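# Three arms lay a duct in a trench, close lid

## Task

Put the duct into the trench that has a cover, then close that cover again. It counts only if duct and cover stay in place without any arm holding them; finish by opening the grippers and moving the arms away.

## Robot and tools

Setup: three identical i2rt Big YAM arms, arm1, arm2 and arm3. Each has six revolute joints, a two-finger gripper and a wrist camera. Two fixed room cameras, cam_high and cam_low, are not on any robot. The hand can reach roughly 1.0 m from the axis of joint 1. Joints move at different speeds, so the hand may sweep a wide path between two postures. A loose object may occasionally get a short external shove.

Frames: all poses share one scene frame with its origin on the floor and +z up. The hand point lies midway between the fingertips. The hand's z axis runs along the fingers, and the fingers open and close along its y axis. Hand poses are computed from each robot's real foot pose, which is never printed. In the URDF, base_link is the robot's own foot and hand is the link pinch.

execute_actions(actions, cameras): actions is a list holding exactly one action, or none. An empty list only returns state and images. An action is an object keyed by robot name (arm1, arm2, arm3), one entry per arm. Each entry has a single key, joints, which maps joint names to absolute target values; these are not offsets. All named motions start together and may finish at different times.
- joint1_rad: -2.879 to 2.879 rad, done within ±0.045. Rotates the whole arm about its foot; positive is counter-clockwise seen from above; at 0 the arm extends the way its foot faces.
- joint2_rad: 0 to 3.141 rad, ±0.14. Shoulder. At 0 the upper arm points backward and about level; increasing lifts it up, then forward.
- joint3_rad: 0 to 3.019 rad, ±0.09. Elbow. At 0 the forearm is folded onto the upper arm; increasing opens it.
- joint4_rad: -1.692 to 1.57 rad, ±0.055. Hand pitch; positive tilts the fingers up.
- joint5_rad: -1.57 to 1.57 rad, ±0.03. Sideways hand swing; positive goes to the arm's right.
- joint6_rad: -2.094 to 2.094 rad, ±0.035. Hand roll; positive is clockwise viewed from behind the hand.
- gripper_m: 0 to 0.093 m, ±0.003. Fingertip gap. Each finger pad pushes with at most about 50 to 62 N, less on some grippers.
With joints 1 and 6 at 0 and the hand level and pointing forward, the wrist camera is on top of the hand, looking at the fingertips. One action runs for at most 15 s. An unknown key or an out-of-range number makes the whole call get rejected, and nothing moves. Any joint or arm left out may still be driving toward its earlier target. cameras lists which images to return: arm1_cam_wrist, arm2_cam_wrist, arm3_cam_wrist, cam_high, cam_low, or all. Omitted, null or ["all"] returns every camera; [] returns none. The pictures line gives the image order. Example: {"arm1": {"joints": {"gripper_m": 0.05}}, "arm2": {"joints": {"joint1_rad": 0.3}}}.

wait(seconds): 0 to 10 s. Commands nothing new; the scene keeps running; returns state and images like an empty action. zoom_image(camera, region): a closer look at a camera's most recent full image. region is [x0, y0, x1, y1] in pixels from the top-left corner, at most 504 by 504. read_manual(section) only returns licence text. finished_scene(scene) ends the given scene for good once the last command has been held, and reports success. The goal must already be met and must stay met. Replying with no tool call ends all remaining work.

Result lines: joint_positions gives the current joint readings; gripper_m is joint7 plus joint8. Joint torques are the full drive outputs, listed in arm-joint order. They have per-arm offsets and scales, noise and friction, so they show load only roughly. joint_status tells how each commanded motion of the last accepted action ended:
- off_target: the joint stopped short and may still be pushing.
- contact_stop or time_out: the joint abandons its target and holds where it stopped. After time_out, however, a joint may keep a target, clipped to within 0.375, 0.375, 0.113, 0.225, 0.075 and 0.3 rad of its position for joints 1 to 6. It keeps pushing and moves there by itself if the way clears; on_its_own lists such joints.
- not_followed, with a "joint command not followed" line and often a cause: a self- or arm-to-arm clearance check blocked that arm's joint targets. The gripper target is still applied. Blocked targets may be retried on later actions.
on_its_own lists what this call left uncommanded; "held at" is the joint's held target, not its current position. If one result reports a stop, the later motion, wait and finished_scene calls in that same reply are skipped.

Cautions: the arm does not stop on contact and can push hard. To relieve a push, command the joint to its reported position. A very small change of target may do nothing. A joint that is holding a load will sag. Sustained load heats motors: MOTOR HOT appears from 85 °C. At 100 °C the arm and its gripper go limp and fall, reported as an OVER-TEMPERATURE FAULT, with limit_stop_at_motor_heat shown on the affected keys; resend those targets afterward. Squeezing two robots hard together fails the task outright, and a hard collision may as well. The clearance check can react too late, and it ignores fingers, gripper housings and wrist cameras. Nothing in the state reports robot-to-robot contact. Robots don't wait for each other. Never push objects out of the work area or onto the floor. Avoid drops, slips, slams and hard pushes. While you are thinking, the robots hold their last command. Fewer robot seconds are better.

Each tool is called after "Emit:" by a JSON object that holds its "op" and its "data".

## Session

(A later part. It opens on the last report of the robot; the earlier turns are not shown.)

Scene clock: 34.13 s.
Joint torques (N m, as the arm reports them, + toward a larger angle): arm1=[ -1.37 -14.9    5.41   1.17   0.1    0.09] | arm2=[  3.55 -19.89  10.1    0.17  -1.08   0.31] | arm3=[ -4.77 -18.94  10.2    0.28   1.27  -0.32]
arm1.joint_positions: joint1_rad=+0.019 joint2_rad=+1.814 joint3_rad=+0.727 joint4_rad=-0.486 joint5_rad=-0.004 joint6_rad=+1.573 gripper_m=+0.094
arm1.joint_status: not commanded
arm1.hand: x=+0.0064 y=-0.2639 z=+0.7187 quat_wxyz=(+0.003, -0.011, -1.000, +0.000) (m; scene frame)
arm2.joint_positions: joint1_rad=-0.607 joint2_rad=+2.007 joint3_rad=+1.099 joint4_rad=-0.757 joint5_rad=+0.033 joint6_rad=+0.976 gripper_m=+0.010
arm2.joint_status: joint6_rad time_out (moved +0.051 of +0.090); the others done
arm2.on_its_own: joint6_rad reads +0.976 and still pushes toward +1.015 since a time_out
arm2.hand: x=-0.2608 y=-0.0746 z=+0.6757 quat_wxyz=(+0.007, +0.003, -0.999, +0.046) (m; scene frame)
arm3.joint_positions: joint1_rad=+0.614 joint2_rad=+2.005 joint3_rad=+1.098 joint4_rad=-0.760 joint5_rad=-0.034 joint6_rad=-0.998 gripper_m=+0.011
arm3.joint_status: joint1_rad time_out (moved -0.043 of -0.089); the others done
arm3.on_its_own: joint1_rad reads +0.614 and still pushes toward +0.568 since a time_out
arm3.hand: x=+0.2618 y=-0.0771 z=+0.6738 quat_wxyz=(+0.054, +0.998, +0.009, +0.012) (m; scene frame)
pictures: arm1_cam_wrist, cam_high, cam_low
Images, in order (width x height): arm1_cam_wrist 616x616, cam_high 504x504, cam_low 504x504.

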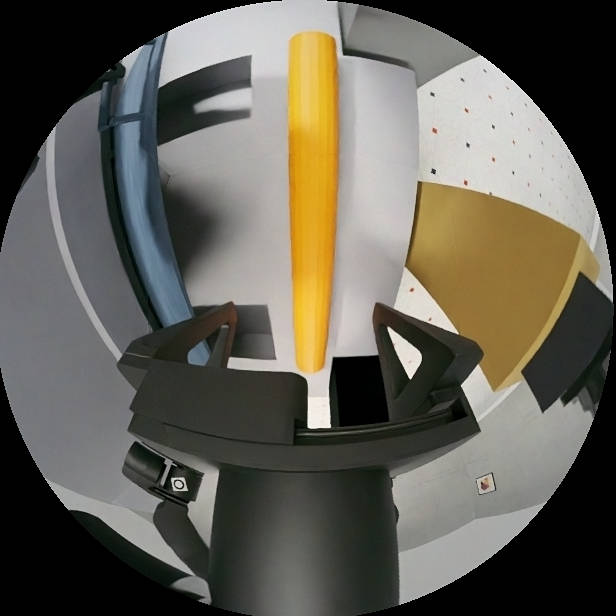

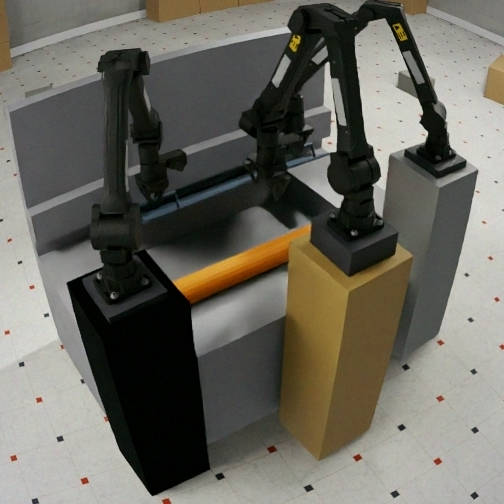

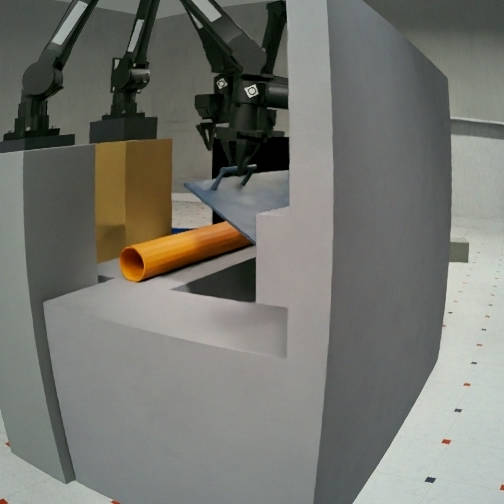

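Emit:
{"op": "execute_actions", "data": {"actions": [], "cameras": ["arm2_cam_wrist","arm3_cam_wrist"]}}

Scene clock: 38.87 s.
Joint torques (N m, as the arm reports them, + toward a larger angle): arm1=[ -1.3  -14.4    5.43   1.12   0.11   0.08] | arm2=[  3.76 -19.62   9.78   0.14  -1.08   0.42] | arm3=[ -4.81 -18.91  10.2    0.28   1.27  -0.32]
arm1.joint_positions: joint1_rad=+0.019 joint2_rad=+1.814 joint3_rad=+0.727 joint4_rad=-0.486 joint5_rad=-0.004 joint6_rad=+1.573 gripper_m=+0.094
arm1.joint_status: not commanded
arm1.hand: x=+0.0064 y=-0.2639 z=+0.7187 quat_wxyz=(+0.003, -0.011, -1.000, +0.000) (m; scene frame)
arm2.joint_positions: joint1_rad=-0.607 joint2_rad=+2.007 joint3_rad=+1.099 joint4_rad=-0.757 joint5_rad=+0.033 joint6_rad=+0.976 gripper_m=+0.010
arm2.joint_status: joint6_rad time_out (moved +0.051 of +0.090); the others done
arm2.on_its_own: joint6_rad reads +0.976 and still pushes toward +1.015 since a time_out
arm2.hand: x=-0.2608 y=-0.0746 z=+0.6757 quat_wxyz=(+0.007, +0.003, -0.999, +0.046) (m; scene frame)
arm3.joint_positions: joint1_rad=+0.614 joint2_rad=+2.005 joint3_rad=+1.098 joint4_rad=-0.760 joint5_rad=-0.034 joint6_rad=-0.998 gripper_m=+0.011
arm3.joint_status: joint1_rad time_out (moved -0.043 of -0.089); the others done
arm3.on_its_own: joint1_rad reads +0.614 and still pushes toward +0.568 since a time_out
arm3.hand: x=+0.2618 y=-0.0771 z=+0.6738 quat_wxyz=(+0.054, +0.998, +0.009, +0.012) (m; scene frame)
pictures: arm2_cam_wrist, arm3_cam_wrist
Images, in order (width x height): arm2_cam_wrist 616x616, arm3_cam_wrist 616x616.

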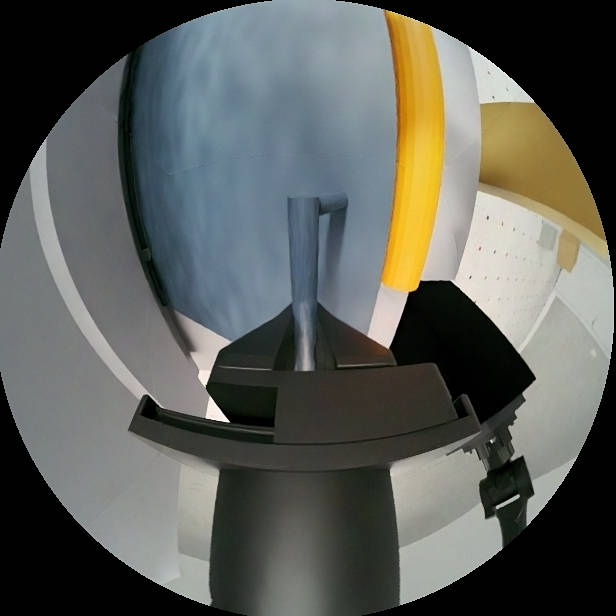

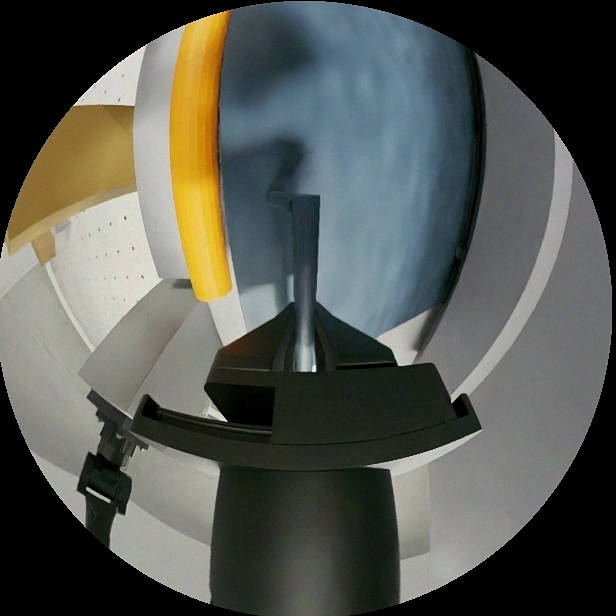

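Emit:
{"op": "execute_actions", "data": {"actions": [{"arm2":{"joints":{"joint1_rad":-0.51,"joint2_rad":1.90,"joint3_rad":1.32,"joint4_rad":-0.85,"joint6_rad":1.05}},"arm3":{"joints":{"joint1_rad":0.513,"joint2_rad":1.90,"joint3_rad":1.32,"joint4_rad":-0.85,"joint6_rad":-1.065}}}], "cameras": ["cam_low","cam_high"]}}

Scene clock: 42.37 s.
Joint torques (N m, as the arm reports them, + toward a larger angle): arm1=[ -1.19 -14.38   5.49   1.09   0.11   0.08] | arm2=[  3.19 -19.47  12.05   1.08  -0.79   0.22] | arm3=[ -4.35 -18.54  12.36   1.5    0.95  -0.16]
arm1.joint_positions: joint1_rad=+0.019 joint2_rad=+1.814 joint3_rad=+0.727 joint4_rad=-0.486 joint5_rad=-0.004 joint6_rad=+1.573 gripper_m=+0.094
arm1.joint_status: not commanded
arm1.hand: x=+0.0064 y=-0.2639 z=+0.7187 quat_wxyz=(+0.003, -0.011, -1.000, +0.000) (m; scene frame)
arm2.joint_positions: joint1_rad=-0.546 joint2_rad=+1.961 joint3_rad=+1.229 joint4_rad=-0.876 joint5_rad=+0.025 joint6_rad=+1.029 gripper_m=+0.010
arm2.joint_status: joint3_rad time_out (moved +0.130 of +0.221); the others done
arm2.on_its_own: joint3_rad reads +1.229 and still pushes toward +1.320 since a time_out
arm2.hand: x=-0.2615 y=-0.0171 z=+0.7308 quat_wxyz=(-0.007, +0.007, -1.000, +0.020) (m; scene frame)
arm3.joint_positions: joint1_rad=+0.553 joint2_rad=+1.958 joint3_rad=+1.228 joint4_rad=-0.879 joint5_rad=-0.025 joint6_rad=-1.050 gripper_m=+0.011
arm3.joint_status: joint3_rad time_out (moved +0.130 of +0.222); the others done
arm3.on_its_own: joint3_rad reads +1.228 and still pushes toward +1.320 since a time_out
arm3.hand: x=+0.2618 y=-0.0189 z=+0.7287 quat_wxyz=(+0.028, +1.000, +0.005, -0.002) (m; scene frame)
pictures: cam_high, cam_low
Images, in order (width x height): cam_high 504x504, cam_low 504x504.

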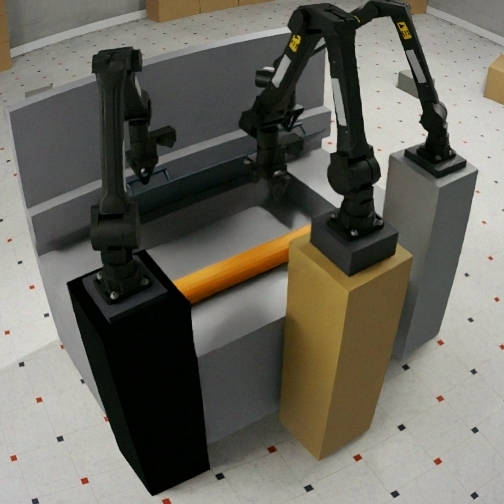

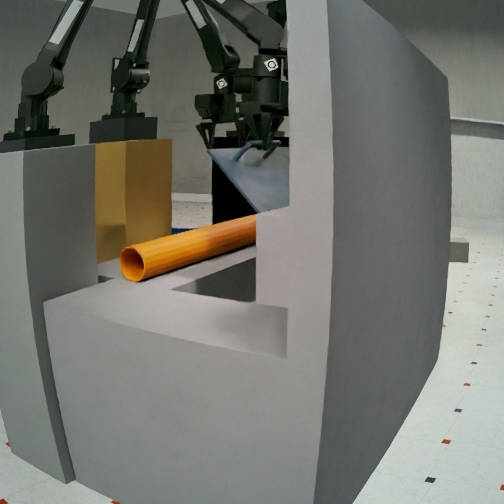

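Emit:
{"op": "execute_actions", "data": {"actions": [{"arm2":{"joints":{"joint1_rad":-0.447,"joint2_rad":1.99,"joint3_rad":1.60,"joint4_rad":-1.035,"joint6_rad":1.118}},"arm3":{"joints":{"joint1_rad":0.45,"joint2_rad":1.99,"joint3_rad":1.60,"joint4_rad":-1.035,"joint6_rad":-1.13}},"arm1":{"joints":{"joint1_rad":0.005,"joint2_rad":2.215,"joint3_rad":0.825,"joint4_rad":-0.16}}}], "cameras": ["cam_low","cam_high","arm1_cam_wrist"]}}

Scene clock: 45.57 s.
Joint torques (N m, as the arm reports them, + toward a larger angle): arm1=[ -1.38 -14.76   3.47   1.12   0.1    0.08] | arm2=[  2.07 -19.28  14.38   1.36  -0.76   0.25] | arm3=[ -3.86 -18.36  14.73   1.41   0.94  -0.15]
arm1.joint_positions: joint1_rad=+0.014 joint2_rad=+2.209 joint3_rad=+0.820 joint4_rad=-0.173 joint5_rad=-0.004 joint6_rad=+1.574 gripper_m=+0.094
arm1.joint_status: all done
arm1.hand: x=+0.0081 y=-0.2466 z=+0.5937 quat_wxyz=(+0.003, -0.013, -1.000, -0.005) (m; scene frame)
arm2.joint_positions: joint1_rad=-0.477 joint2_rad=+2.022 joint3_rad=+1.485 joint4_rad=-1.064 joint5_rad=+0.024 joint6_rad=+1.096 gripper_m=+0.010
arm2.joint_status: joint3_rad time_out (moved +0.256 of +0.371); the others done
arm2.on_its_own: joint3_rad reads +1.485 and still pushes toward +1.598 since a time_out
arm2.hand: x=-0.2634 y=+0.0577 z=+0.7777 quat_wxyz=(-0.010, +0.007, -1.000, +0.016) (m; scene frame)
arm3.joint_positions: joint1_rad=+0.484 joint2_rad=+2.018 joint3_rad=+1.482 joint4_rad=-1.063 joint5_rad=-0.025 joint6_rad=-1.116 gripper_m=+0.011
arm3.joint_status: joint3_rad time_out (moved +0.254 of +0.372); the others done
arm3.on_its_own: joint3_rad reads +1.482 and still pushes toward +1.595 since a time_out
arm3.hand: x=+0.2629 y=+0.0570 z=+0.7746 quat_wxyz=(+0.023, +1.000, +0.004, -0.006) (m; scene frame)
pictures: arm1_cam_wrist, cam_high, cam_low
Images, in order (width x height): arm1_cam_wrist 616x616, cam_high 504x504, cam_low 504x504.

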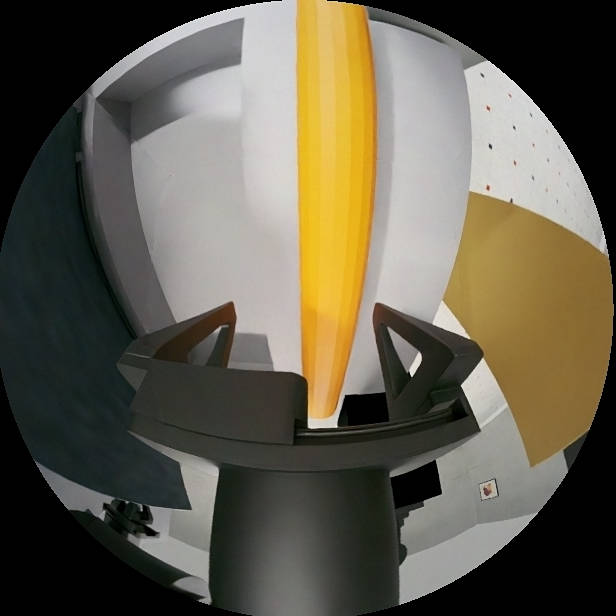

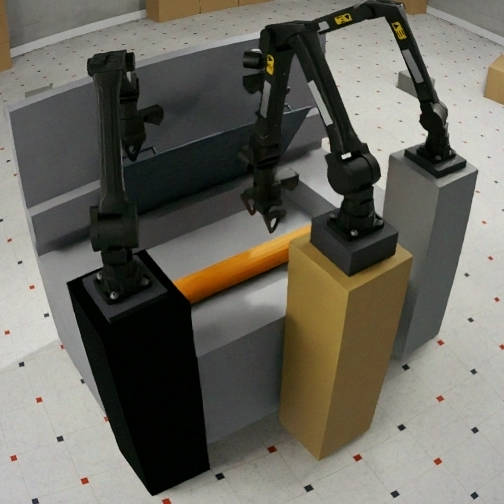

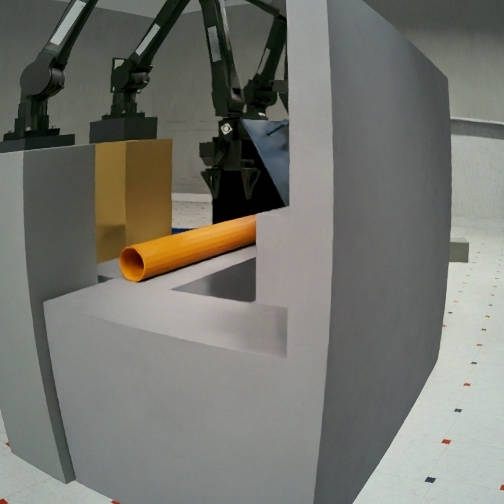

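Emit:
{"op": "execute_actions", "data": {"actions": [{"arm1":{"joints":{"joint2_rad":2.305,"joint3_rad":0.778,"joint4_rad":-0.035}}}], "cameras": ["arm1_cam_wrist"]}}

Scene clock: 47.20 s.
Joint torques (N m, as the arm reports them, + toward a larger angle): arm1=[ -1.25 -13.93   1.77   1.12   0.1    0.07] | arm2=[  2.47 -18.87  14.5    1.51  -0.82   0.17] | arm3=[ -3.79 -18.33  14.73   1.43   0.94  -0.15]
arm1.joint_positions: joint1_rad=+0.014 joint2_rad=+2.291 joint3_rad=+0.776 joint4_rad=-0.047 joint5_rad=-0.004 joint6_rad=+1.574 gripper_m=+0.094
arm1.joint_status: all done
arm1.hand: x=+0.0074 y=-0.2738 z=+0.5639 quat_wxyz=(+0.003, -0.013, -1.000, -0.005) (m; scene frame)
arm2.joint_positions: joint1_rad=-0.477 joint2_rad=+2.022 joint3_rad=+1.485 joint4_rad=-1.064 joint5_rad=+0.024 joint6_rad=+1.096 gripper_m=+0.010
arm2.joint_status: not commanded
arm2.on_its_own: joint3_rad reads +1.485 and still pushes toward +1.598 since a time_out
arm2.hand: x=-0.2634 y=+0.0577 z=+0.7777 quat_wxyz=(-0.010, +0.007, -1.000, +0.016) (m; scene frame)
arm3.joint_positions: joint1_rad=+0.484 joint2_rad=+2.018 joint3_rad=+1.482 joint4_rad=-1.063 joint5_rad=-0.025 joint6_rad=-1.116 gripper_m=+0.011
arm3.joint_status: not commanded
arm3.on_its_own: joint3_rad reads +1.482 and still pushes toward +1.595 since a time_out
arm3.hand: x=+0.2629 y=+0.0570 z=+0.7746 quat_wxyz=(+0.023, +1.000, +0.004, -0.006) (m; scene frame)
pictures: arm1_cam_wrist
Images, in order (width x height): arm1_cam_wrist 616x616.

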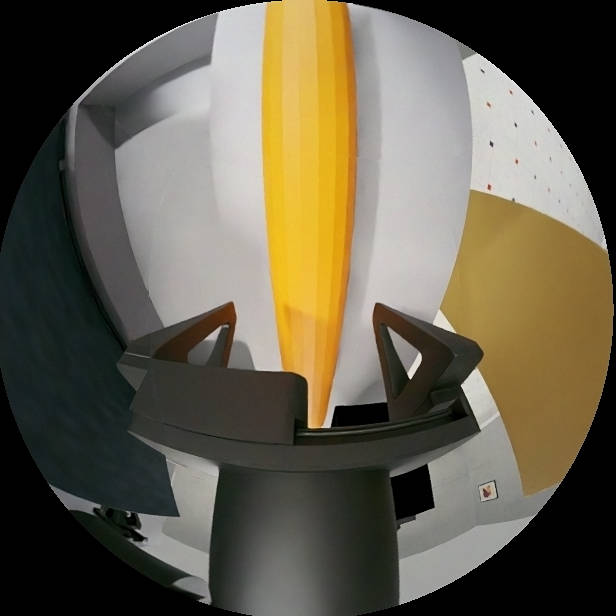

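Emit:
{"op": "execute_actions", "data": {"actions": [{"arm1":{"joints":{"joint2_rad":2.425,"joint3_rad":0.83,"joint4_rad":0.025}}}], "cameras": []}}

Emit:
{"op": "execute_actions", "data": {"actions": [{"arm1":{"joints":{"joint2_rad":2.48,"joint3_rad":0.855,"joint4_rad":0.05}}}], "cameras": ["arm1_cam_wrist"]}}

Scene clock: 48.83 s.
Joint torques (N m, as the arm reports them, + toward a larger angle): arm1=[ -1.29 -14.02   1.06   0.94   0.11   0.09] | arm2=[  2.73 -18.5   14.56   1.35  -0.76   0.23] | arm3=[ -3.91 -18.36  14.75   1.43   0.93  -0.15]
arm1.joint_positions: joint1_rad=+0.014 joint2_rad=+2.408 joint3_rad=+0.829 joint4_rad=+0.017 joint5_rad=-0.004 joint6_rad=+1.574 gripper_m=+0.094
arm1.joint_status: all done
arm1.hand: x=+0.0073 y=-0.2720 z=+0.5266 quat_wxyz=(+0.003, -0.013, -1.000, -0.005) (m; scene frame)
arm2.joint_positions: joint1_rad=-0.477 joint2_rad=+2.022 joint3_rad=+1.485 joint4_rad=-1.064 joint5_rad=+0.024 joint6_rad=+1.096 gripper_m=+0.010
arm2.joint_status: not commanded
arm2.on_its_own: joint3_rad reads +1.485 and still pushes toward +1.598 since a time_out
arm2.hand: x=-0.2634 y=+0.0577 z=+0.7777 quat_wxyz=(-0.010, +0.007, -1.000, +0.016) (m; scene frame)
arm3.joint_positions: joint1_rad=+0.484 joint2_rad=+2.018 joint3_rad=+1.482 joint4_rad=-1.063 joint5_rad=-0.025 joint6_rad=-1.116 gripper_m=+0.011
arm3.joint_status: not commanded
arm3.on_its_own: joint3_rad reads +1.482 and still pushes toward +1.595 since a time_out
arm3.hand: x=+0.2629 y=+0.0570 z=+0.7746 quat_wxyz=(+0.023, +1.000, +0.004, -0.006) (m; scene frame)
pictures: none
No camera images: the call's "cameras" was empty. Leave "cameras" out to get every camera's image.

Scene clock: 49.53 s.
Joint torques (N m, as the arm reports them, + toward a larger angle): arm1=[ -1.59 -13.03   0.71   1.09   0.11   0.08] | arm2=[  2.02 -18.16  14.32   1.36  -0.78   0.23] | arm3=[ -3.85 -18.38  14.74   1.43   0.93  -0.15]
arm1.joint_positions: joint1_rad=+0.014 joint2_rad=+2.457 joint3_rad=+0.855 joint4_rad=+0.040 joint5_rad=-0.004 joint6_rad=+1.574 gripper_m=+0.094
arm1.joint_status: all done
arm1.hand: x=+0.0073 y=-0.2713 z=+0.5107 quat_wxyz=(+0.003, -0.013, -1.000, -0.005) (m; scene frame)
arm2.joint_positions: joint1_rad=-0.477 joint2_rad=+2.022 joint3_rad=+1.485 joint4_rad=-1.064 joint5_rad=+0.024 joint6_rad=+1.096 gripper_m=+0.010
arm2.joint_status: not commanded
arm2.on_its_own: joint3_rad reads +1.485 and still pushes toward +1.598 since a time_out
arm2.hand: x=-0.2634 y=+0.0577 z=+0.7777 quat_wxyz=(-0.010, +0.007, -1.000, +0.016) (m; scene frame)
arm3.joint_positions: joint1_rad=+0.484 joint2_rad=+2.018 joint3_rad=+1.482 joint4_rad=-1.063 joint5_rad=-0.025 joint6_rad=-1.116 gripper_m=+0.011
arm3.joint_status: not commanded
arm3.on_its_own: joint3_rad reads +1.482 and still pushes toward +1.595 since a time_out
arm3.hand: x=+0.2629 y=+0.0570 z=+0.7746 quat_wxyz=(+0.023, +1.000, +0.004, -0.006) (m; scene frame)
pictures: arm1_cam_wrist
Images, in order (width x height): arm1_cam_wrist 616x616.

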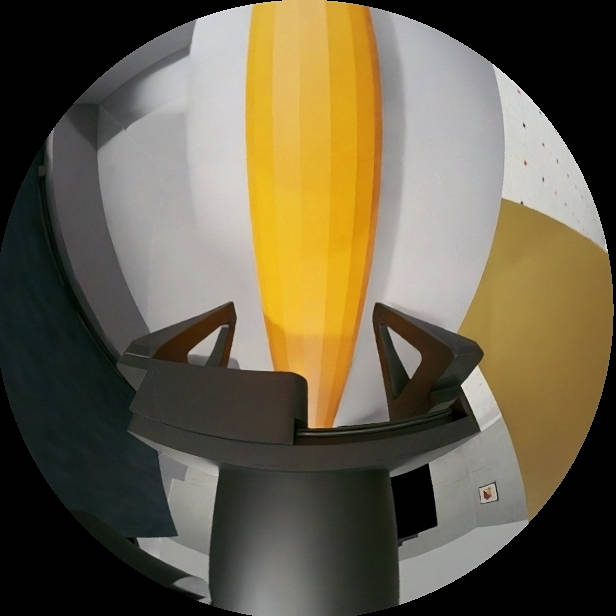

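Emit:
{"op": "execute_actions", "data": {"actions": [{"arm1":{"joints":{"joint2_rad":2.562,"joint3_rad":0.893,"joint4_rad":0.082}}}], "cameras": ["arm1_cam_wrist"]}}

Scene clock: 50.90 s.
Joint torques (N m, as the arm reports them, + toward a larger angle): arm1=[ -1.53 -14.88   0.51   0.99   0.12   0.08] | arm2=[  1.88 -18.33  14.     1.14  -0.73   0.26] | arm3=[ -3.88 -18.36  14.72   1.43   0.94  -0.15]
arm1.joint_positions: joint1_rad=+0.014 joint2_rad=+2.545 joint3_rad=+0.889 joint4_rad=+0.071 joint5_rad=-0.004 joint6_rad=+1.574 gripper_m=+0.094
arm1.joint_status: all done
arm1.hand: x=+0.0070 y=-0.2826 z=+0.4814 quat_wxyz=(+0.003, -0.013, -1.000, +0.007) (m; scene frame)
arm2.joint_positions: joint1_rad=-0.477 joint2_rad=+2.022 joint3_rad=+1.485 joint4_rad=-1.064 joint5_rad=+0.024 joint6_rad=+1.096 gripper_m=+0.010
arm2.joint_status: not commanded
arm2.on_its_own: joint3_rad reads +1.485 and still pushes toward +1.598 since a time_out
arm2.hand: x=-0.2634 y=+0.0577 z=+0.7777 quat_wxyz=(-0.010, +0.007, -1.000, +0.016) (m; scene frame)
arm3.joint_positions: joint1_rad=+0.484 joint2_rad=+2.018 joint3_rad=+1.482 joint4_rad=-1.063 joint5_rad=-0.025 joint6_rad=-1.116 gripper_m=+0.011
arm3.joint_status: not commanded
arm3.on_its_own: joint3_rad reads +1.482 and still pushes toward +1.595 since a time_out
arm3.hand: x=+0.2629 y=+0.0570 z=+0.7746 quat_wxyz=(+0.023, +1.000, +0.004, -0.006) (m; scene frame)
pictures: arm1_cam_wrist
Images, in order (width x height): arm1_cam_wrist 616x616.

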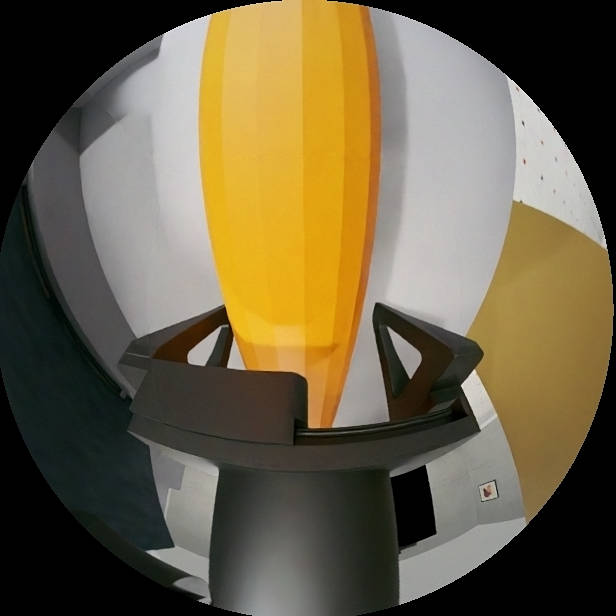

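Emit:
{"op": "execute_actions", "data": {"actions": [{"arm1":{"joints":{"joint3_rad":0.9,"gripper_m":0.05}}}], "cameras": ["arm1_cam_wrist","cam_low"]}}

Scene clock: 53.20 s.
Joint torques (N m, as the arm reports them, + toward a larger angle): arm1=[ -1.48 -14.01   0.67   0.79   0.1    0.07] | arm2=[  1.77 -19.09  14.4    1.37  -0.76   0.21] | arm3=[ -3.86 -18.31  14.73   1.41   0.94  -0.14]
arm1.joint_positions: joint1_rad=+0.014 joint2_rad=+2.545 joint3_rad=+0.896 joint4_rad=+0.074 joint5_rad=-0.004 joint6_rad=+1.573 gripper_m=+0.074
arm1.joint_status: gripper_m off_target (ended at +0.074, target +0.050); the others done
arm1.hand: x=+0.0072 y=-0.2772 z=+0.4811 quat_wxyz=(+0.003, -0.013, -1.000, +0.001) (m; scene frame)
arm2.joint_positions: joint1_rad=-0.477 joint2_rad=+2.022 joint3_rad=+1.485 joint4_rad=-1.064 joint5_rad=+0.024 joint6_rad=+1.096 gripper_m=+0.010
arm2.joint_status: not commanded
arm2.on_its_own: joint3_rad reads +1.485 and still pushes toward +1.598 since a time_out
arm2.hand: x=-0.2634 y=+0.0577 z=+0.7777 quat_wxyz=(-0.010, +0.007, -1.000, +0.016) (m; scene frame)
arm3.joint_positions: joint1_rad=+0.484 joint2_rad=+2.018 joint3_rad=+1.482 joint4_rad=-1.063 joint5_rad=-0.025 joint6_rad=-1.116 gripper_m=+0.011
arm3.joint_status: not commanded
arm3.on_its_own: joint3_rad reads +1.482 and still pushes toward +1.595 since a time_out
arm3.hand: x=+0.2629 y=+0.0570 z=+0.7746 quat_wxyz=(+0.023, +1.000, +0.004, -0.006) (m; scene frame)
pictures: arm1_cam_wrist, cam_low
Images, in order (width x height): arm1_cam_wrist 616x616, cam_low 504x504.

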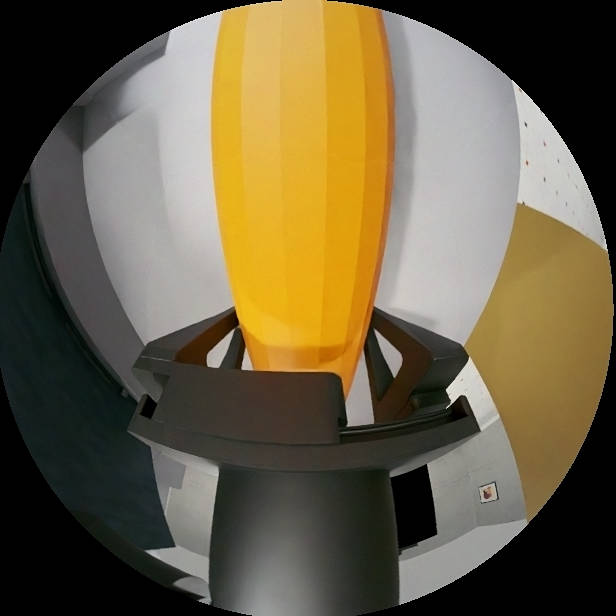

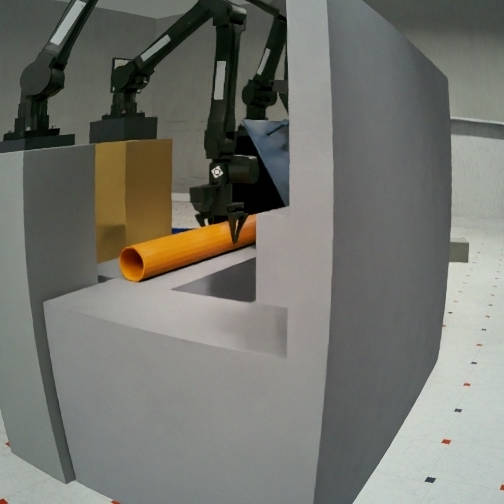

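Emit:
{"op": "execute_actions", "data": {"actions": [{"arm1":{"joints":{"joint2_rad":2.40,"joint4_rad":-0.03,"gripper_m":0.0}}}], "cameras": ["cam_low"]}}

Scene clock: 54.93 s.
Joint torques (N m, as the arm reports them, + toward a larger angle): arm1=[ -1.19 -19.29   1.41   0.17   0.11   0.06] | arm2=[  1.68 -18.18  14.24   1.19  -0.76   0.27] | arm3=[ -3.87 -18.35  14.74   1.42   0.94  -0.15]
arm1.joint_positions: joint1_rad=+0.014 joint2_rad=+2.430 joint3_rad=+0.902 joint4_rad=-0.023 joint5_rad=-0.004 joint6_rad=+1.574 gripper_m=+0.074
arm1.joint_status: gripper_m off_target (ended at +0.074, target +0.000); the others done
arm1.hand: x=+0.0080 y=-0.2455 z=+0.5197 quat_wxyz=(+0.003, -0.014, -1.000, -0.011) (m; scene frame)
arm2.joint_positions: joint1_rad=-0.477 joint2_rad=+2.022 joint3_rad=+1.485 joint4_rad=-1.064 joint5_rad=+0.024 joint6_rad=+1.096 gripper_m=+0.010
arm2.joint_status: not commanded
arm2.on_its_own: joint3_rad reads +1.485 and still pushes toward +1.598 since a time_out
arm2.hand: x=-0.2634 y=+0.0577 z=+0.7777 quat_wxyz=(-0.010, +0.007, -1.000, +0.016) (m; scene frame)
arm3.joint_positions: joint1_rad=+0.484 joint2_rad=+2.018 joint3_rad=+1.482 joint4_rad=-1.063 joint5_rad=-0.025 joint6_rad=-1.116 gripper_m=+0.011
arm3.joint_status: not commanded
arm3.on_its_own: joint3_rad reads +1.482 and still pushes toward +1.595 since a time_out
arm3.hand: x=+0.2629 y=+0.0570 z=+0.7746 quat_wxyz=(+0.023, +1.000, +0.004, -0.006) (m; scene frame)
pictures: cam_low
Images, in order (width x height): cam_low 504x504.

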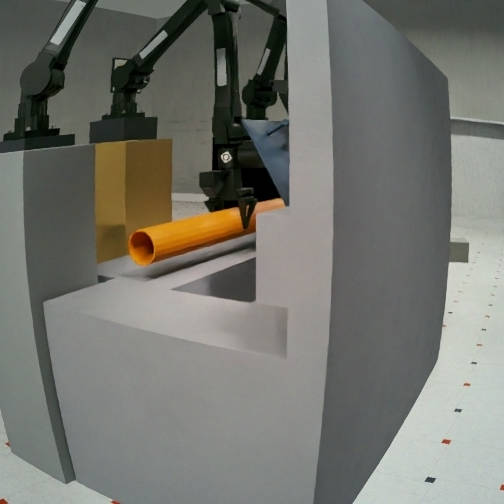

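Emit:
{"op": "execute_actions", "data": {"actions": [{"arm1":{"joints":{"joint1_rad":0.05,"joint2_rad":2.49,"joint3_rad":1.42,"joint4_rad":-0.42,"joint6_rad":1.587}}}], "cameras": ["cam_low","cam_high","arm1_cam_wrist"]}}

Scene clock: 56.67 s.
Joint torques (N m, as the arm reports them, + toward a larger angle): arm1=[ -0.26 -24.04   7.46   0.24   0.06   0.05] | arm2=[  2.1  -19.25  14.22   1.63  -0.74   0.23] | arm3=[ -3.84 -18.38  14.68   1.47   0.9   -0.14]
arm1.joint_positions: joint1_rad=+0.048 joint2_rad=+2.519 joint3_rad=+1.398 joint4_rad=-0.412 joint5_rad=-0.003 joint6_rad=+1.582 gripper_m=+0.074
arm1.joint_status: all done
arm1.hand: x=-0.0060 y=-0.0749 z=+0.5279 quat_wxyz=(+0.003, -0.001, -1.000, -0.020) (m; scene frame)
arm2.joint_positions: joint1_rad=-0.478 joint2_rad=+2.022 joint3_rad=+1.486 joint4_rad=-1.065 joint5_rad=+0.023 joint6_rad=+1.096 gripper_m=+0.010
arm2.joint_status: not commanded
arm2.on_its_own: joint3_rad reads +1.486 and still pushes toward +1.598 since a time_out
arm2.hand: x=-0.2634 y=+0.0576 z=+0.7777 quat_wxyz=(-0.009, +0.007, -1.000, +0.016) (m; scene frame)
arm3.joint_positions: joint1_rad=+0.484 joint2_rad=+2.019 joint3_rad=+1.483 joint4_rad=-1.064 joint5_rad=-0.025 joint6_rad=-1.116 gripper_m=+0.011
arm3.joint_status: not commanded
arm3.on_its_own: joint3_rad reads +1.483 and still pushes toward +1.595 since a time_out
arm3.hand: x=+0.2629 y=+0.0569 z=+0.7747 quat_wxyz=(+0.023, +1.000, +0.004, -0.005) (m; scene frame)
pictures: arm1_cam_wrist, cam_high, cam_low
Images, in order (width x height): arm1_cam_wrist 616x616, cam_high 504x504, cam_low 504x504.

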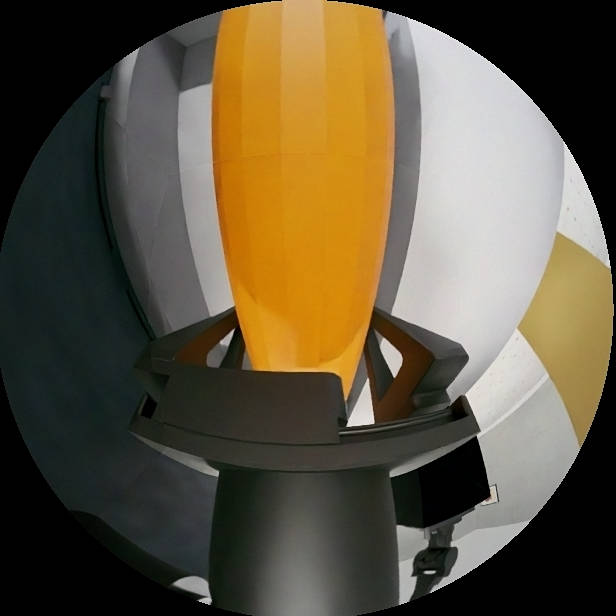

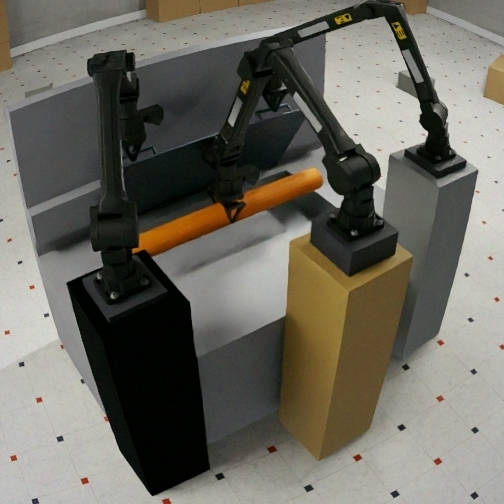

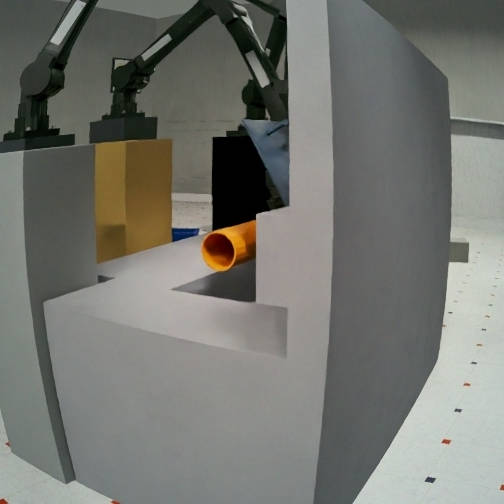

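Emit:
{"op": "execute_actions", "data": {"actions": [{"arm1":{"joints":{"joint2_rad":2.63,"joint3_rad":1.50,"joint4_rad":-0.40}}}], "cameras": ["cam_low","cam_high","arm1_cam_wrist"]}}

Emit:
{"op": "zoom_image", "data": {"camera": "cam_high", "region": [120, 140, 360, 310]}}

Scene clock: 58.90 s.
Joint torques (N m, as the arm reports them, + toward a larger angle): arm1=[ -0.75 -23.82   6.76   0.63   0.07   0.08] | arm2=[  2.27 -19.8   14.38   1.24  -0.75   0.18] | arm3=[ -3.86 -18.35  14.7    1.48   0.91  -0.14]
arm1.joint_positions: joint1_rad=+0.048 joint2_rad=+2.655 joint3_rad=+1.479 joint4_rad=-0.402 joint5_rad=-0.003 joint6_rad=+1.582 gripper_m=+0.074
arm1.joint_status: all done
arm1.hand: x=-0.0061 y=-0.0864 z=+0.4701 quat_wxyz=(+0.003, -0.001, -1.000, +0.003) (m; scene frame)
arm2.joint_positions: joint1_rad=-0.478 joint2_rad=+2.022 joint3_rad=+1.486 joint4_rad=-1.065 joint5_rad=+0.023 joint6_rad=+1.096 gripper_m=+0.010
arm2.joint_status: not commanded
arm2.on_its_own: joint3_rad reads +1.486 and still pushes toward +1.598 since a time_out
arm2.hand: x=-0.2634 y=+0.0576 z=+0.7777 quat_wxyz=(-0.009, +0.007, -1.000, +0.016) (m; scene frame)
arm3.joint_positions: joint1_rad=+0.484 joint2_rad=+2.019 joint3_rad=+1.483 joint4_rad=-1.064 joint5_rad=-0.025 joint6_rad=-1.116 gripper_m=+0.011
arm3.joint_status: not commanded
arm3.on_its_own: joint3_rad reads +1.483 and still pushes toward +1.595 since a time_out
arm3.hand: x=+0.2629 y=+0.0569 z=+0.7747 quat_wxyz=(+0.023, +1.000, +0.004, -0.005) (m; scene frame)
pictures: arm1_cam_wrist, cam_high, cam_low
Images, in order (width x height): arm1_cam_wrist 616x616, cam_high 504x504, cam_low 504x504.

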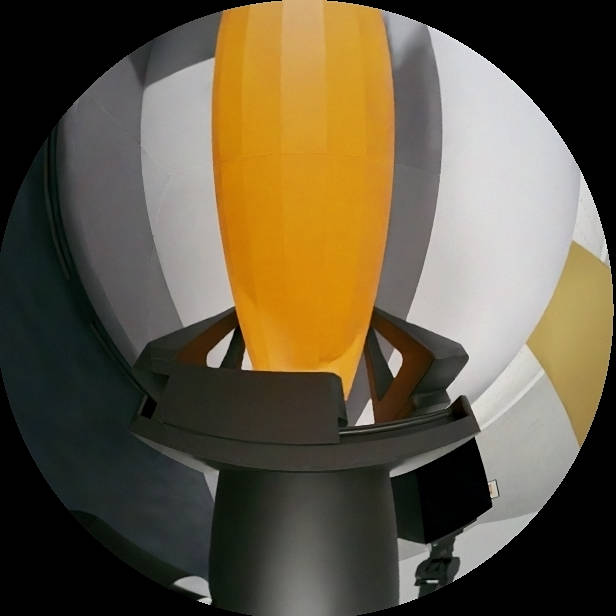

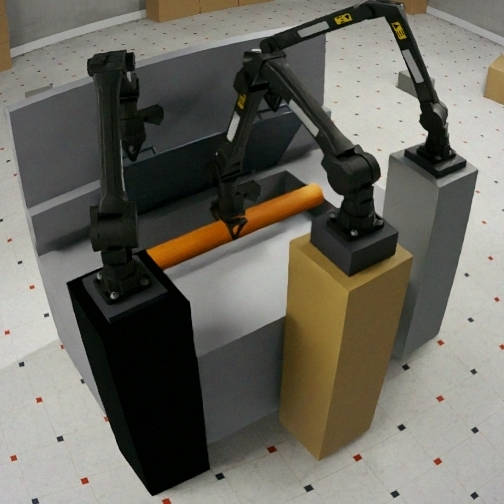

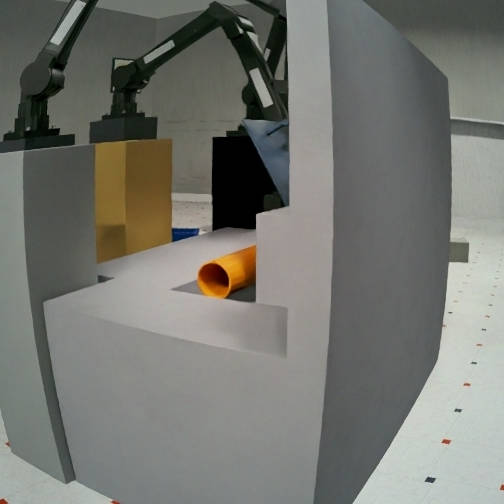

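Region (120, 140, 360, 310) of cam_high's 504x504 image, scaled by 2.100, with more detail than that image has; it fills the top 357 rows of this view, and the rest is white.

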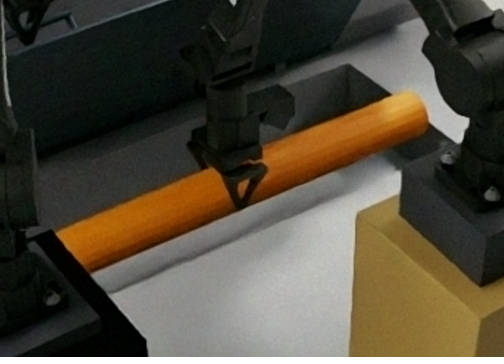

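Emit:
{"op": "execute_actions", "data": {"actions": [{"arm1":{"joints":{"joint2_rad":2.80,"joint3_rad":1.632,"joint4_rad":-0.355}}}], "cameras": ["cam_low","arm1_cam_wrist"]}}

Scene clock: 60.70 s.
Joint torques (N m, as the arm reports them, + toward a larger angle): arm1=[ -0.29 -23.95   6.26   0.52   0.07   0.07] | arm2=[  2.02 -18.65  14.2    1.48  -0.73   0.2 ] | arm3=[ -3.86 -18.38  14.69   1.48   0.91  -0.15]
arm1.joint_positions: joint1_rad=+0.048 joint2_rad=+2.824 joint3_rad=+1.614 joint4_rad=-0.356 joint5_rad=-0.003 joint6_rad=+1.582 gripper_m=+0.074
arm1.joint_status: all done
arm1.hand: x=-0.0063 y=-0.0807 z=+0.4022 quat_wxyz=(+0.003, -0.001, -1.000, -0.003) (m; scene frame)
arm2.joint_positions: joint1_rad=-0.478 joint2_rad=+2.022 joint3_rad=+1.486 joint4_rad=-1.065 joint5_rad=+0.023 joint6_rad=+1.096 gripper_m=+0.010
arm2.joint_status: not commanded
arm2.on_its_own: joint3_rad reads +1.486 and still pushes toward +1.598 since a time_out
arm2.hand: x=-0.2634 y=+0.0576 z=+0.7777 quat_wxyz=(-0.009, +0.007, -1.000, +0.016) (m; scene frame)
arm3.joint_positions: joint1_rad=+0.484 joint2_rad=+2.019 joint3_rad=+1.483 joint4_rad=-1.064 joint5_rad=-0.025 joint6_rad=-1.116 gripper_m=+0.011
arm3.joint_status: not commanded
arm3.on_its_own: joint3_rad reads +1.483 and still pushes toward +1.595 since a time_out
arm3.hand: x=+0.2629 y=+0.0569 z=+0.7747 quat_wxyz=(+0.023, +1.000, +0.004, -0.005) (m; scene frame)
pictures: arm1_cam_wrist, cam_low
Images, in order (width x height): arm1_cam_wrist 616x616, cam_low 504x504.

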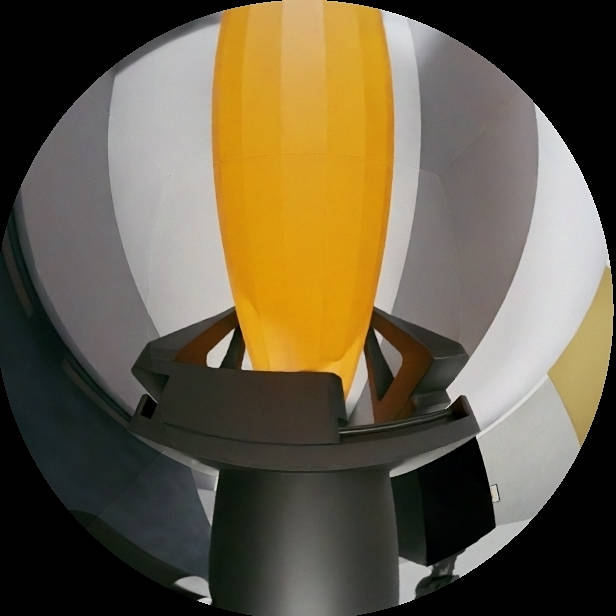

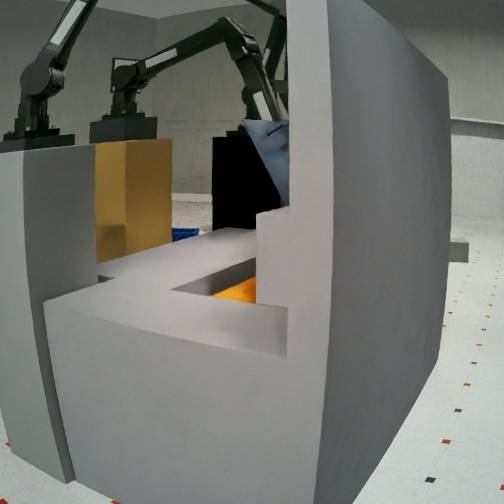

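Emit:
{"op": "execute_actions", "data": {"actions": [{"arm1":{"joints":{"joint2_rad":2.86,"joint3_rad":1.685,"joint4_rad":-0.35}}}], "cameras": ["arm1_cam_wrist"]}}

Scene clock: 61.93 s.
Joint torques (N m, as the arm reports them, + toward a larger angle): arm1=[ -0.26 -22.14   7.15   0.78   0.06   0.06] | arm2=[  1.65 -18.78  14.38   1.39  -0.77   0.2 ] | arm3=[ -3.8  -18.41  14.68   1.48   0.91  -0.14]
arm1.joint_positions: joint1_rad=+0.048 joint2_rad=+2.867 joint3_rad=+1.654 joint4_rad=-0.356 joint5_rad=-0.003 joint6_rad=+1.582 gripper_m=+0.074
arm1.joint_status: all done
arm1.hand: x=-0.0063 y=-0.0805 z=+0.3852 quat_wxyz=(+0.003, -0.001, -1.000, -0.002) (m; scene frame)
arm2.joint_positions: joint1_rad=-0.478 joint2_rad=+2.022 joint3_rad=+1.486 joint4_rad=-1.065 joint5_rad=+0.023 joint6_rad=+1.096 gripper_m=+0.010
arm2.joint_status: not commanded
arm2.on_its_own: joint3_rad reads +1.486 and still pushes toward +1.598 since a time_out
arm2.hand: x=-0.2634 y=+0.0576 z=+0.7777 quat_wxyz=(-0.009, +0.007, -1.000, +0.016) (m; scene frame)
arm3.joint_positions: joint1_rad=+0.484 joint2_rad=+2.019 joint3_rad=+1.483 joint4_rad=-1.064 joint5_rad=-0.025 joint6_rad=-1.116 gripper_m=+0.011
arm3.joint_status: not commanded
arm3.on_its_own: joint3_rad reads +1.483 and still pushes toward +1.595 since a time_out
arm3.hand: x=+0.2629 y=+0.0569 z=+0.7747 quat_wxyz=(+0.023, +1.000, +0.004, -0.005) (m; scene frame)
pictures: arm1_cam_wrist
Images, in order (width x height): arm1_cam_wrist 616x616.

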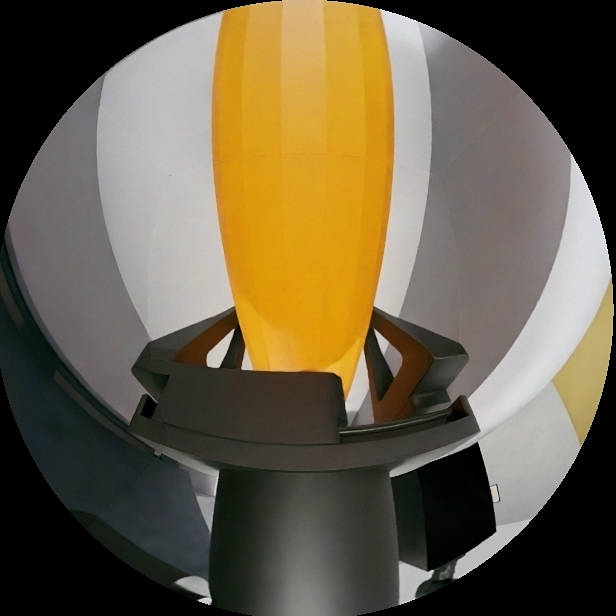

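Emit:
{"op": "execute_actions", "data": {"actions": [{"arm1":{"joints":{"joint2_rad":2.91,"joint3_rad":1.715}}}], "cameras": ["arm1_cam_wrist"]}}

Scene clock: 62.80 s.
Joint torques (N m, as the arm reports them, + toward a larger angle): arm1=[ -0.54 -21.3    6.86   0.7    0.08   0.05] | arm2=[  1.74 -18.59  14.58   1.31  -0.75   0.31] | arm3=[ -3.85 -18.35  14.68   1.48   0.91  -0.14]
arm1.joint_positions: joint1_rad=+0.048 joint2_rad=+2.901 joint3_rad=+1.689 joint4_rad=-0.355 joint5_rad=-0.003 joint6_rad=+1.582 gripper_m=+0.074
arm1.joint_status: all done
arm1.hand: x=-0.0064 y=-0.0789 z=+0.3722 quat_wxyz=(+0.003, -0.001, -1.000, -0.002) (m; scene frame)
arm2.joint_positions: joint1_rad=-0.478 joint2_rad=+2.022 joint3_rad=+1.486 joint4_rad=-1.065 joint5_rad=+0.023 joint6_rad=+1.096 gripper_m=+0.010
arm2.joint_status: not commanded
arm2.on_its_own: joint3_rad reads +1.486 and still pushes toward +1.598 since a time_out
arm2.hand: x=-0.2634 y=+0.0576 z=+0.7777 quat_wxyz=(-0.009, +0.007, -1.000, +0.016) (m; scene frame)
arm3.joint_positions: joint1_rad=+0.484 joint2_rad=+2.019 joint3_rad=+1.483 joint4_rad=-1.064 joint5_rad=-0.025 joint6_rad=-1.116 gripper_m=+0.011
arm3.joint_status: not commanded
arm3.on_its_own: joint3_rad reads +1.483 and still pushes toward +1.595 since a time_out
arm3.hand: x=+0.2629 y=+0.0569 z=+0.7747 quat_wxyz=(+0.023, +1.000, +0.004, -0.005) (m; scene frame)
pictures: arm1_cam_wrist
Images, in order (width x height): arm1_cam_wrist 616x616.

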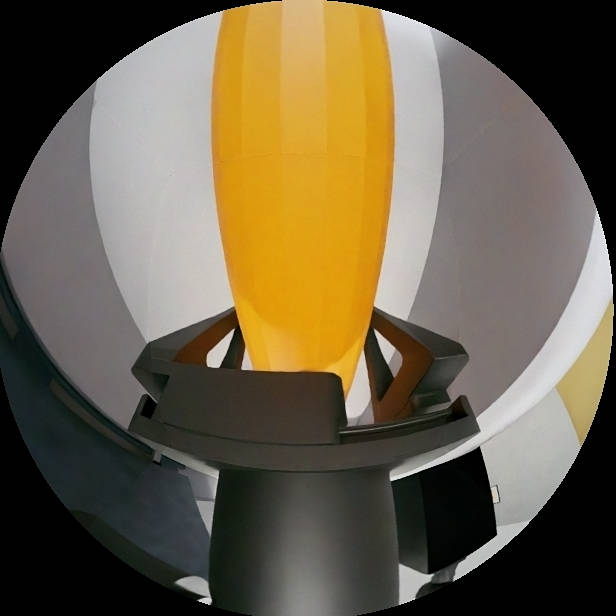

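Emit:
{"op": "execute_actions", "data": {"actions": [{"arm1":{"joints":{"joint2_rad":2.945,"joint3_rad":1.74}}}], "cameras": []}}

Scene clock: 63.53 s.
Joint torques (N m, as the arm reports them, + toward a larger angle): arm1=[ -0.55 -18.45   8.66   0.87   0.07   0.07] | arm2=[  1.9  -19.44  14.38   1.42  -0.75   0.22] | arm3=[ -3.75 -18.38  14.7    1.45   0.91  -0.14]
arm1.joint_positions: joint1_rad=+0.048 joint2_rad=+2.903 joint3_rad=+1.692 joint4_rad=-0.359 joint5_rad=-0.003 joint6_rad=+1.582 gripper_m=+0.074
arm1.joint_status: all done
arm1.hand: x=-0.0064 y=-0.0787 z=+0.3717 quat_wxyz=(+0.003, -0.001, -1.000, -0.001) (m; scene frame)
arm2.joint_positions: joint1_rad=-0.478 joint2_rad=+2.022 joint3_rad=+1.486 joint4_rad=-1.065 joint5_rad=+0.023 joint6_rad=+1.096 gripper_m=+0.010
arm2.joint_status: not commanded
arm2.on_its_own: joint3_rad reads +1.486 and still pushes toward +1.598 since a time_out
arm2.hand: x=-0.2634 y=+0.0576 z=+0.7777 quat_wxyz=(-0.009, +0.007, -1.000, +0.016) (m; scene frame)
arm3.joint_positions: joint1_rad=+0.484 joint2_rad=+2.019 joint3_rad=+1.483 joint4_rad=-1.064 joint5_rad=-0.025 joint6_rad=-1.116 gripper_m=+0.011
arm3.joint_status: not commanded
arm3.on_its_own: joint3_rad reads +1.483 and still pushes toward +1.595 since a time_out
arm3.hand: x=+0.2629 y=+0.0569 z=+0.7747 quat_wxyz=(+0.023, +1.000, +0.004, -0.005) (m; scene frame)
pictures: none
No camera images: the call's "cameras" was empty. Leave "cameras" out to get every camera's image.

Contact with the floor. Release.

Emit:
{"op": "execute_actions", "data": {"actions": [{"arm1":{"joints":{"joint2_rad":2.90,"joint3_rad":1.705,"gripper_m":0.093}}}], "cameras": []}}

Emit:
{"op": "execute_actions", "data": {"actions": [{"arm1":{"joints":{"joint2_rad":2.80,"joint3_rad":1.625,"joint4_rad":-0.35}}}], "cameras": ["arm1_cam_wrist"]}}

Scene clock: 64.57 s.
Joint torques (N m, as the arm reports them, + toward a larger angle): arm1=[ -0.49 -22.14   5.65   0.96   0.07   0.07] | arm2=[  1.84 -19.54  14.3    1.35  -0.72   0.27] | arm3=[ -3.86 -18.39  14.69   1.47   0.91  -0.14]
arm1.joint_positions: joint1_rad=+0.048 joint2_rad=+2.903 joint3_rad=+1.693 joint4_rad=-0.358 joint5_rad=-0.003 joint6_rad=+1.582 gripper_m=+0.093
arm1.joint_status: all done
arm1.hand: x=-0.0064 y=-0.0783 z=+0.3718 quat_wxyz=(+0.003, -0.001, -1.000, -0.002) (m; scene frame)
arm2.joint_positions: joint1_rad=-0.478 joint2_rad=+2.022 joint3_rad=+1.486 joint4_rad=-1.065 joint5_rad=+0.023 joint6_rad=+1.096 gripper_m=+0.010
arm2.joint_status: not commanded
arm2.on_its_own: joint3_rad reads +1.486 and still pushes toward +1.598 since a time_out
arm2.hand: x=-0.2634 y=+0.0576 z=+0.7777 quat_wxyz=(-0.009, +0.007, -1.000, +0.016) (m; scene frame)
arm3.joint_positions: joint1_rad=+0.484 joint2_rad=+2.019 joint3_rad=+1.483 joint4_rad=-1.064 joint5_rad=-0.025 joint6_rad=-1.116 gripper_m=+0.011
arm3.joint_status: not commanded
arm3.on_its_own: joint3_rad reads +1.483 and still pushes toward +1.595 since a time_out
arm3.hand: x=+0.2629 y=+0.0569 z=+0.7747 quat_wxyz=(+0.023, +1.000, +0.004, -0.005) (m; scene frame)
pictures: none
No camera images: the call's "cameras" was empty. Leave "cameras" out to get every camera's image.

Scene clock: 65.53 s.
Joint torques (N m, as the arm reports them, + toward a larger angle): arm1=[ -0.46 -22.65   5.13   0.91   0.07   0.05] | arm2=[  2.23 -18.46  14.36   1.4   -0.76   0.27] | arm3=[ -3.89 -18.47  14.69   1.47   0.91  -0.14]
arm1.joint_positions: joint1_rad=+0.048 joint2_rad=+2.806 joint3_rad=+1.624 joint4_rad=-0.357 joint5_rad=-0.003 joint6_rad=+1.582 gripper_m=+0.093
arm1.joint_status: all done
arm1.hand: x=-0.0064 y=-0.0645 z=+0.4134 quat_wxyz=(+0.003, -0.001, -1.000, -0.017) (m; scene frame)
arm2.joint_positions: joint1_rad=-0.478 joint2_rad=+2.022 joint3_rad=+1.486 joint4_rad=-1.065 joint5_rad=+0.023 joint6_rad=+1.096 gripper_m=+0.010
arm2.joint_status: not commanded
arm2.on_its_own: joint3_rad reads +1.486 and still pushes toward +1.598 since a time_out
arm2.hand: x=-0.2634 y=+0.0576 z=+0.7777 quat_wxyz=(-0.009, +0.007, -1.000, +0.016) (m; scene frame)
arm3.joint_positions: joint1_rad=+0.484 joint2_rad=+2.019 joint3_rad=+1.483 joint4_rad=-1.064 joint5_rad=-0.025 joint6_rad=-1.116 gripper_m=+0.011
arm3.joint_status: not commanded
arm3.on_its_own: joint3_rad reads +1.483 and still pushes toward +1.595 since a time_out
arm3.hand: x=+0.2629 y=+0.0569 z=+0.7747 quat_wxyz=(+0.023, +1.000, +0.004, -0.005) (m; scene frame)
pictures: arm1_cam_wrist
Images, in order (width x height): arm1_cam_wrist 616x616.

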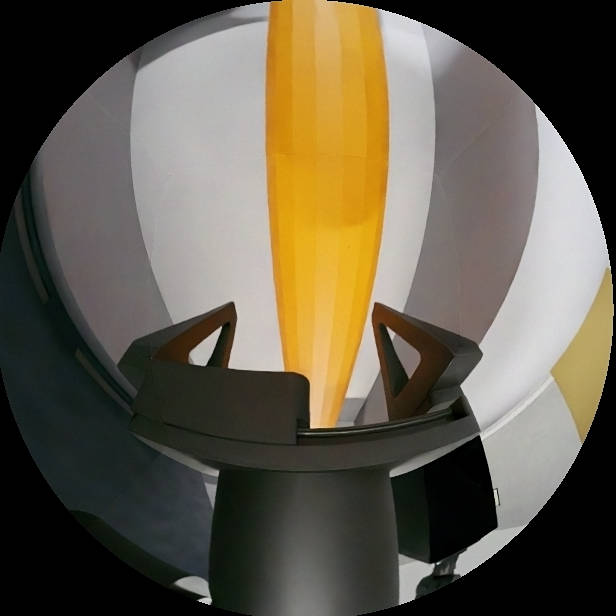

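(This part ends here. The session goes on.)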